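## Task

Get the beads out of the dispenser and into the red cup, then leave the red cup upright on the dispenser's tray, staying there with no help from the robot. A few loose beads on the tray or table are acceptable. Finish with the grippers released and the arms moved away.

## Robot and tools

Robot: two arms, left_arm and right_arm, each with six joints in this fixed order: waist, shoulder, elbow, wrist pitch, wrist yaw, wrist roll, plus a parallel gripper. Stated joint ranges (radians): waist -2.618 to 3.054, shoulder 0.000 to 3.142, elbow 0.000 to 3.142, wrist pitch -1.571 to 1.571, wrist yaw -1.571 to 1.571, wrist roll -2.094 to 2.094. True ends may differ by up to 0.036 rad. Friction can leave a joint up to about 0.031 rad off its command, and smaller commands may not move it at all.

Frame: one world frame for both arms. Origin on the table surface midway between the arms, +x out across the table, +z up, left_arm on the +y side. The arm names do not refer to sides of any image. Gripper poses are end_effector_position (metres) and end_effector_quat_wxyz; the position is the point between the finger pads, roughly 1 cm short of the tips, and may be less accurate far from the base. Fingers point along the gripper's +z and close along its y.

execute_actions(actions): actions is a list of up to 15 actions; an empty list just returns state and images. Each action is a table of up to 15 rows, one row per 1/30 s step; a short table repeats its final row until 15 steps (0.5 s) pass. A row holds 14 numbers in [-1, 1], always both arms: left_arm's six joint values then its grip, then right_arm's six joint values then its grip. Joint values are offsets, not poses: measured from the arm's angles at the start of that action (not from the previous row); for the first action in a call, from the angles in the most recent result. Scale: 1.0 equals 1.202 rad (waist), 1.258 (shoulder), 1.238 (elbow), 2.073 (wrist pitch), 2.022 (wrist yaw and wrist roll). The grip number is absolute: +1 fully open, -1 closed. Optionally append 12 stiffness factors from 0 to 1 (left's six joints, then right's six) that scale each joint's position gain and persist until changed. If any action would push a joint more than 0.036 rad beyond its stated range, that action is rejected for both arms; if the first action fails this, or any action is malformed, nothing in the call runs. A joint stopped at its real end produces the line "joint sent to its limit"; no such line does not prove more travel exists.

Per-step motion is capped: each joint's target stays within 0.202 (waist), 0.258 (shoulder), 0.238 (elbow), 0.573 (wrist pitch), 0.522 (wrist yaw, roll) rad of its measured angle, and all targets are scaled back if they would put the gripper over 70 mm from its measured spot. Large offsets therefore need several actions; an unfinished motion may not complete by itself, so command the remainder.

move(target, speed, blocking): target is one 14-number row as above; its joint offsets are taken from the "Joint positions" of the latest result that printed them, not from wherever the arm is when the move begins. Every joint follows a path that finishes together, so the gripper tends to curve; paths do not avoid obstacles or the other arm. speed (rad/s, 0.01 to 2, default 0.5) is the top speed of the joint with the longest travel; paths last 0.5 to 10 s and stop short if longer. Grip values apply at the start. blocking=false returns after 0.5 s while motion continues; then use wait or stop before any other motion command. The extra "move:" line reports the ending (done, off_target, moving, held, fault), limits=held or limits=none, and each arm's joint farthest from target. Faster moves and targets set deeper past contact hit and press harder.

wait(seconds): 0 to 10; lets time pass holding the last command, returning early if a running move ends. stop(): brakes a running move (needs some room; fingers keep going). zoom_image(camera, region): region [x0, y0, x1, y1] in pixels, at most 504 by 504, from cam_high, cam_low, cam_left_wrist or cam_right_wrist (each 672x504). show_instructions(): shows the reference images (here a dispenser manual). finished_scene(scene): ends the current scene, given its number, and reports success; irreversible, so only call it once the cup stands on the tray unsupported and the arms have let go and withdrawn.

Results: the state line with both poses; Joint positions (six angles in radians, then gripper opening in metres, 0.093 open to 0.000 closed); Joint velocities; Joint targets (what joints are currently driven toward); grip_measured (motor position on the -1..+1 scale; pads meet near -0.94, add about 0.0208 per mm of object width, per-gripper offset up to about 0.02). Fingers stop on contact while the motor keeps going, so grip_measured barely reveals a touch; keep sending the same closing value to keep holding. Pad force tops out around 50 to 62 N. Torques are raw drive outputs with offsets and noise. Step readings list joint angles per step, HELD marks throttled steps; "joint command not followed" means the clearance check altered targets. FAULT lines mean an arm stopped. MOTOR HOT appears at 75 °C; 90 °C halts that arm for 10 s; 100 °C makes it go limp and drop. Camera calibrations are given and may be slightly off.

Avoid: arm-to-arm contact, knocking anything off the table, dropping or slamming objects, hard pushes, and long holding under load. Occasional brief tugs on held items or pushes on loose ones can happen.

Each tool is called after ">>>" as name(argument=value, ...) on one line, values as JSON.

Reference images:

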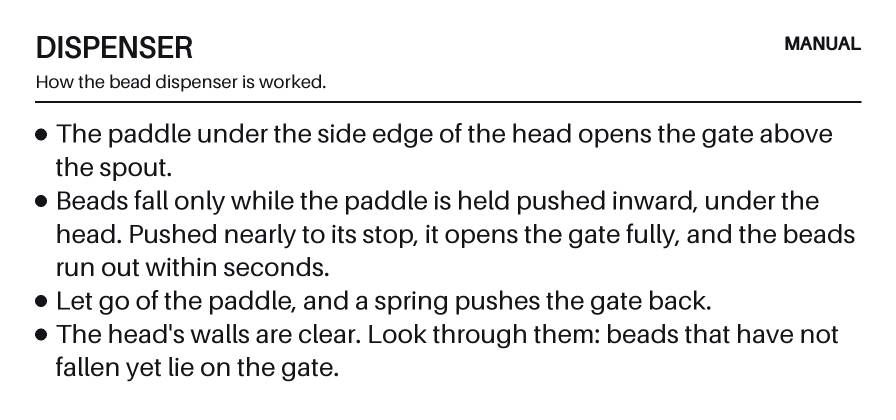

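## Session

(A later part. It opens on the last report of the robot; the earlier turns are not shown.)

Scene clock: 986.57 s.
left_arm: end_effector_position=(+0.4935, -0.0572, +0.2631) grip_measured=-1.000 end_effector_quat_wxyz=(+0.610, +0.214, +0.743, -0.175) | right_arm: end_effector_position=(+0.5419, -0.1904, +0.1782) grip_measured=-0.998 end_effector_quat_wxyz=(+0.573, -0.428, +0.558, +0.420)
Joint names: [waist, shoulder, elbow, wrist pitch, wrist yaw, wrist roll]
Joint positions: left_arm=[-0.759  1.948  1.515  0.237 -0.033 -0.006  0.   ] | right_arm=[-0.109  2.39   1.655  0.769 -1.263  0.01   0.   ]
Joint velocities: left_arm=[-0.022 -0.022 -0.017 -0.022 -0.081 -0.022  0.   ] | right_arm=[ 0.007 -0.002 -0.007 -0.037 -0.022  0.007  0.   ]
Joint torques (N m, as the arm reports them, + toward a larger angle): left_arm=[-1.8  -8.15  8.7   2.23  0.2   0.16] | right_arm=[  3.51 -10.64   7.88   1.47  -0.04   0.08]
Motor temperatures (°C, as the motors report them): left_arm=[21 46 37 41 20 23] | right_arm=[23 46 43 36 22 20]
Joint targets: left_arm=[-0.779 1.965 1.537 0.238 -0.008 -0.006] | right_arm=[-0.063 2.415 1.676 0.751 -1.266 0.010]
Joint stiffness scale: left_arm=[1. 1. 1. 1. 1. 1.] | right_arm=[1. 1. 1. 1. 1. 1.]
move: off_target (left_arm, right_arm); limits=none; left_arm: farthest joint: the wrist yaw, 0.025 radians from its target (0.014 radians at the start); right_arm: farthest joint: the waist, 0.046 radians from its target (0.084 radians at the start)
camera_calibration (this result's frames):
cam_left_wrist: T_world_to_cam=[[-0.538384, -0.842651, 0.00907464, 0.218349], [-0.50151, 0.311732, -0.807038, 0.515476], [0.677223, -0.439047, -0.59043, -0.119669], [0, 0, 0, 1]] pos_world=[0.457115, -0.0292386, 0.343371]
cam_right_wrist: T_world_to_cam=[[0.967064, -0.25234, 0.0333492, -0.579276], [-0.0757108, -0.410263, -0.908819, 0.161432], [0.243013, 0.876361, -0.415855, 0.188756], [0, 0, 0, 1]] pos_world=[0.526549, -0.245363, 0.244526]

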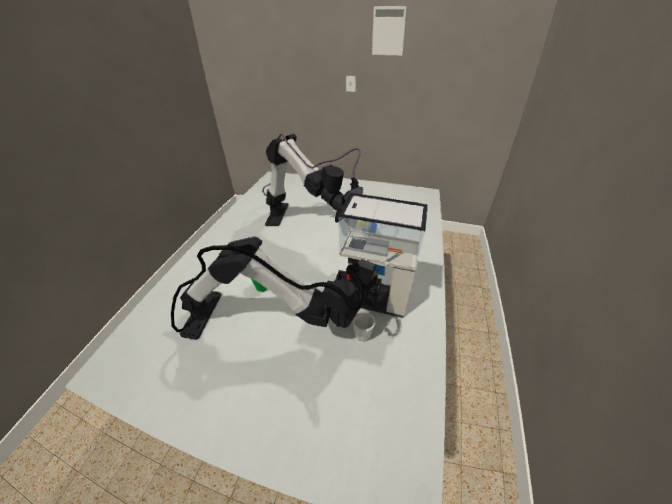

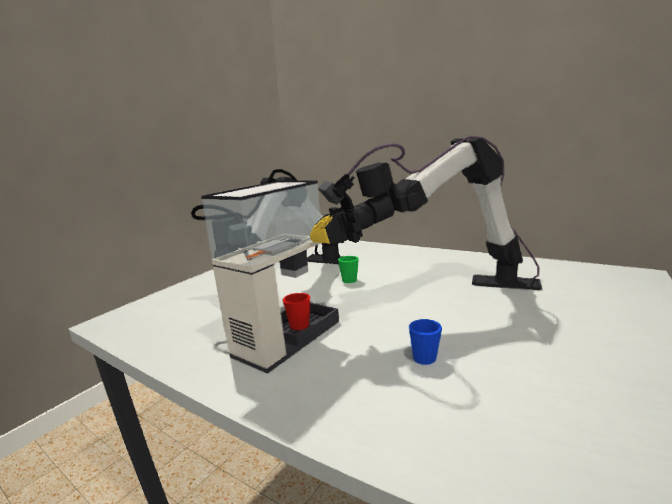

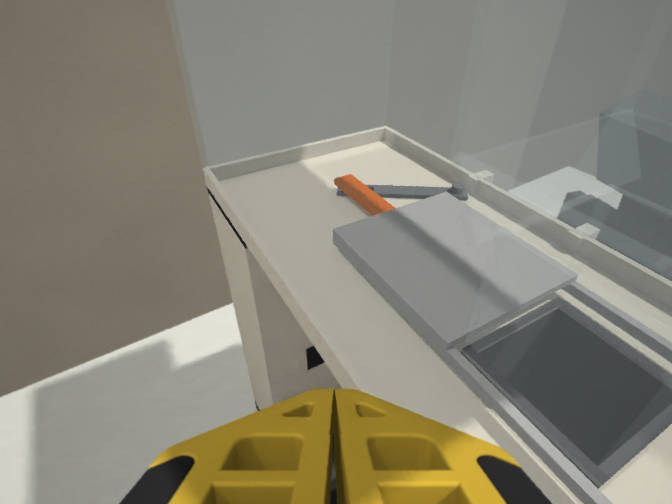

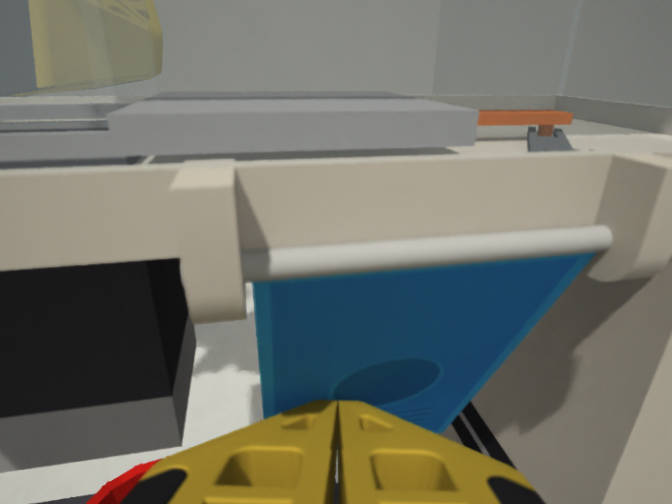

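Gate fully open and beads gone. Retreat the right arm, then the left.

>>> move(target=[0.03,-0.02,-0.03,0,0.01,0,-1, -0.14,-0.1,-0.2,0.04,-0.05,0,-1], speed=0.4)

>>> move(target=[0.08,-0.2,-0.35,0.1,0,0,-1, -0.05,-0.25,-0.1,-0.1,0,0,-1], speed=0.7)

Scene clock: 994.00 s.
left_arm: end_effector_position=(+0.4990, -0.0444, +0.2518) grip_measured=-1.000 end_effector_quat_wxyz=(+0.602, +0.211, +0.752, -0.170) | right_arm: end_effector_position=(+0.5131, -0.2740, +0.1620) grip_measured=-0.998 end_effector_quat_wxyz=(+0.572, -0.392, +0.591, +0.412)
Joint names: [waist, shoulder, elbow, wrist pitch, wrist yaw, wrist roll]
Joint positions: left_arm=[-0.732  1.948  1.492  0.236 -0.019 -0.006  0.   ] | right_arm=[-0.276  2.289  1.427  0.833 -1.354  0.01   0.   ]
Joint velocities: left_arm=[-0.017 -0.012 -0.002  0.022 -0.007 -0.051  0.   ] | right_arm=[ 0.007  0.022  0.007  0.022  0.022 -0.037  0.   ]
Joint torques (N m, as the arm reports them, + toward a larger angle): left_arm=[  0.37 -11.25   6.5    2.21   0.02   0.11] | right_arm=[ -0.75 -12.84   4.9    1.84  -0.16   0.08]
Motor temperatures (°C, as the motors report them): left_arm=[21 46 37 41 20 23] | right_arm=[23 47 44 36 22 20]
Joint targets: left_arm=[-0.723 1.923 1.477 0.237 -0.013 -0.006] | right_arm=[-0.278 2.265 1.408 0.852 -1.364 0.010]
Joint stiffness scale: left_arm=[1. 1. 1. 1. 1. 1.] | right_arm=[1. 1. 1. 1. 1. 1.]
move: off_target (left_arm, right_arm); limits=none; left_arm: farthest joint: the shoulder, 0.026 radians from its target (0.026 radians at the start); right_arm: farthest joint: the shoulder, 0.025 radians from its target (0.126 radians at the start)
camera_calibration (this result's frames):
cam_left_wrist: T_world_to_cam=[[-0.526938, -0.849827, 0.0114469, 0.225601], [-0.522715, 0.313433, -0.792798, 0.512228], [0.670153, -0.423739, -0.609377, -0.115466], [0, 0, 0, 1]] pos_world=[0.464007, -0.0177549, 0.333149]
cam_right_wrist: T_world_to_cam=[[0.945082, -0.325652, -0.0277825, -0.570919], [-0.163609, -0.397795, -0.902769, 0.157748], [0.282937, 0.857736, -0.429228, 0.238897], [0, 0, 0, 1]] pos_world=[0.497781, -0.32808, 0.229089]

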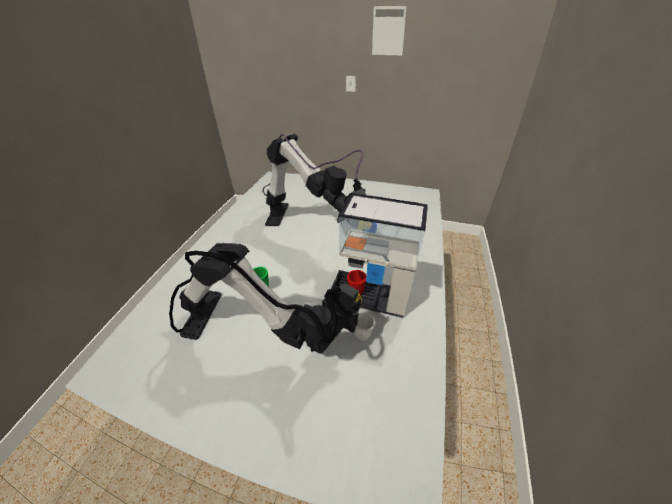

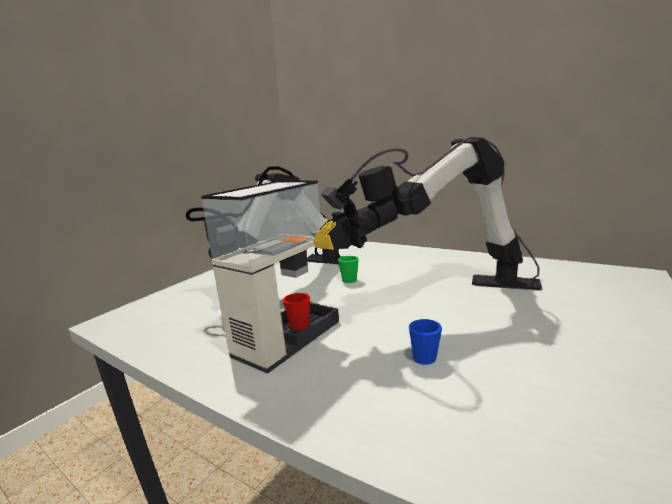

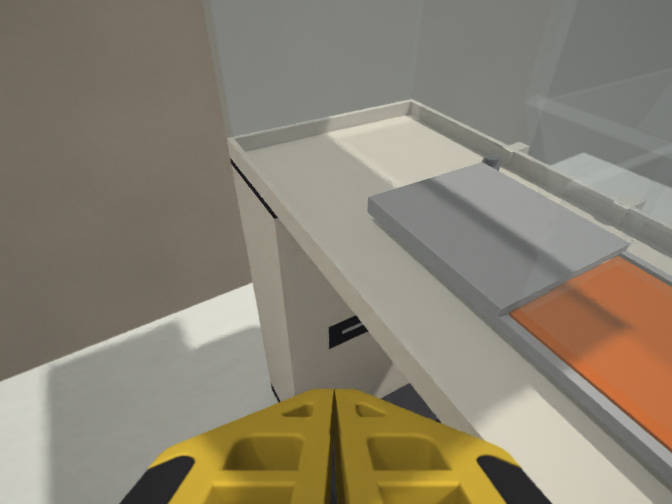

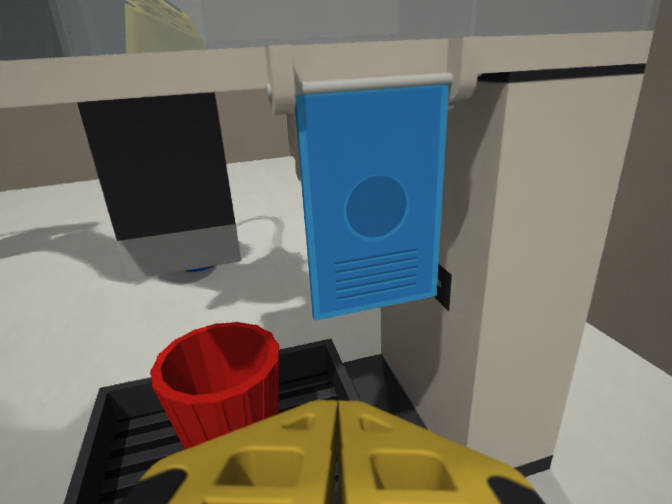

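Scene clock: 995.40 s.
left_arm: end_effector_position=(+0.4607, +0.0349, +0.2208) grip_measured=-1.000 end_effector_quat_wxyz=(+0.607, +0.178, +0.761, -0.143) | right_arm: end_effector_position=(+0.4765, -0.2929, +0.2482) grip_measured=-0.998 end_effector_quat_wxyz=(+0.583, -0.378, +0.600, +0.396)
Joint names: [waist, shoulder, elbow, wrist pitch, wrist yaw, wrist roll]
Joint positions: left_arm=[-0.644  1.721  1.073  0.425 -0.019 -0.006  0.   ] | right_arm=[-0.327  1.99   1.326  0.639 -1.354  0.01   0.   ]
Joint velocities: left_arm=[ 0.012 -0.027  0.002 -0.022 -0.007 -0.007  0.   ] | right_arm=[ 0.007 -0.007 -0.002 -0.066 -0.022 -0.022  0.   ]
Joint torques (N m, as the arm reports them, + toward a larger angle): left_arm=[ 0.4  -8.95  6.03  2.44 -0.03  0.15] | right_arm=[ -1.46 -10.65   5.13   1.49  -0.05   0.08]
Motor temperatures (°C, as the motors report them): left_arm=[21 46 37 41 20 23] | right_arm=[23 47 43 36 22 20]
Joint targets: left_arm=[-0.636 1.697 1.059 0.444 -0.019 -0.006] | right_arm=[-0.337 1.975 1.303 0.626 -1.354 0.010]
Joint stiffness scale: left_arm=[1. 1. 1. 1. 1. 1.] | right_arm=[1. 1. 1. 1. 1. 1.]
move: off_target (left_arm, right_arm); limits=none; left_arm: farthest joint: the shoulder, 0.025 radians from its target (0.252 radians at the start); right_arm: farthest joint: the elbow, 0.023 radians from its target (0.123 radians at the start)
camera_calibration (this result's frames):
cam_left_wrist: T_world_to_cam=[[-0.450413, -0.892748, 0.0114065, 0.23941], [-0.550313, 0.26754, -0.790935, 0.456642], [0.703054, -0.362524, -0.611794, -0.0918138], [0, 0, 0, 1]] pos_world=[0.423679, 0.0582783, 0.302272]
cam_right_wrist: T_world_to_cam=[[0.927456, -0.373183, -0.023661, -0.546598], [-0.179855, -0.389721, -0.9032, 0.232284], [0.327838, 0.841934, -0.428568, 0.276235], [0, 0, 0, 1]] pos_world=[0.458163, -0.346026, 0.315251]

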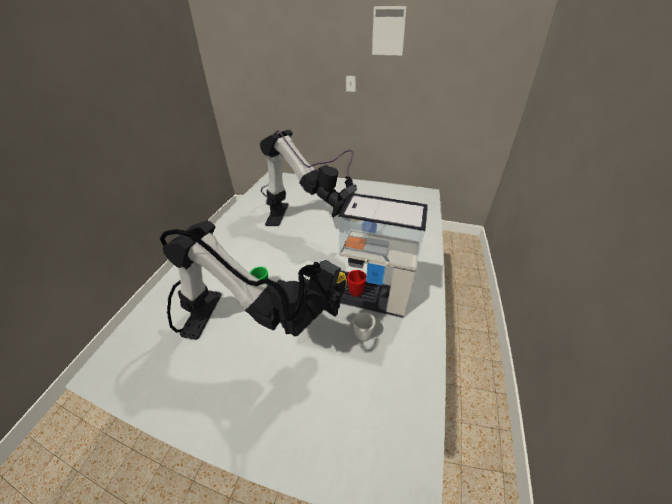

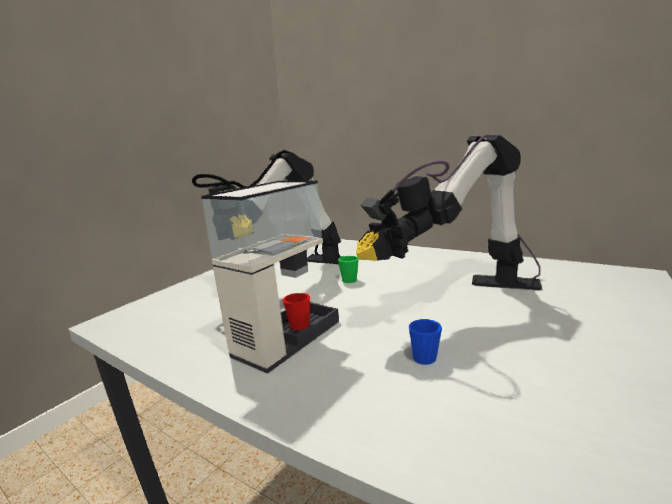

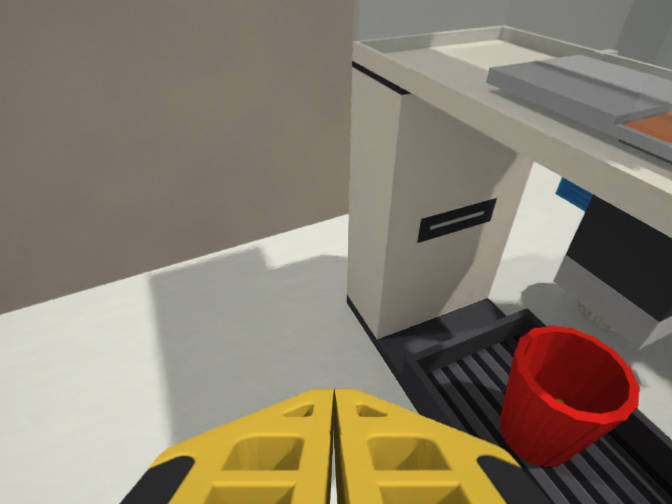

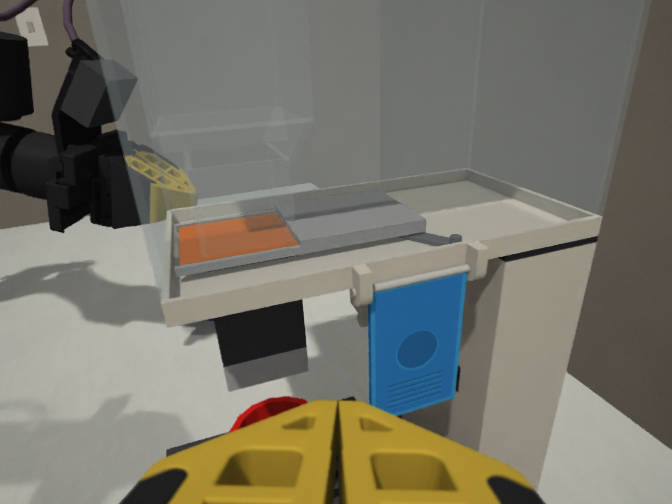

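Beads are visible inside the cup, with none on the tray.

>>> finished_scene(scene=1)

The scene is finished: the task was done.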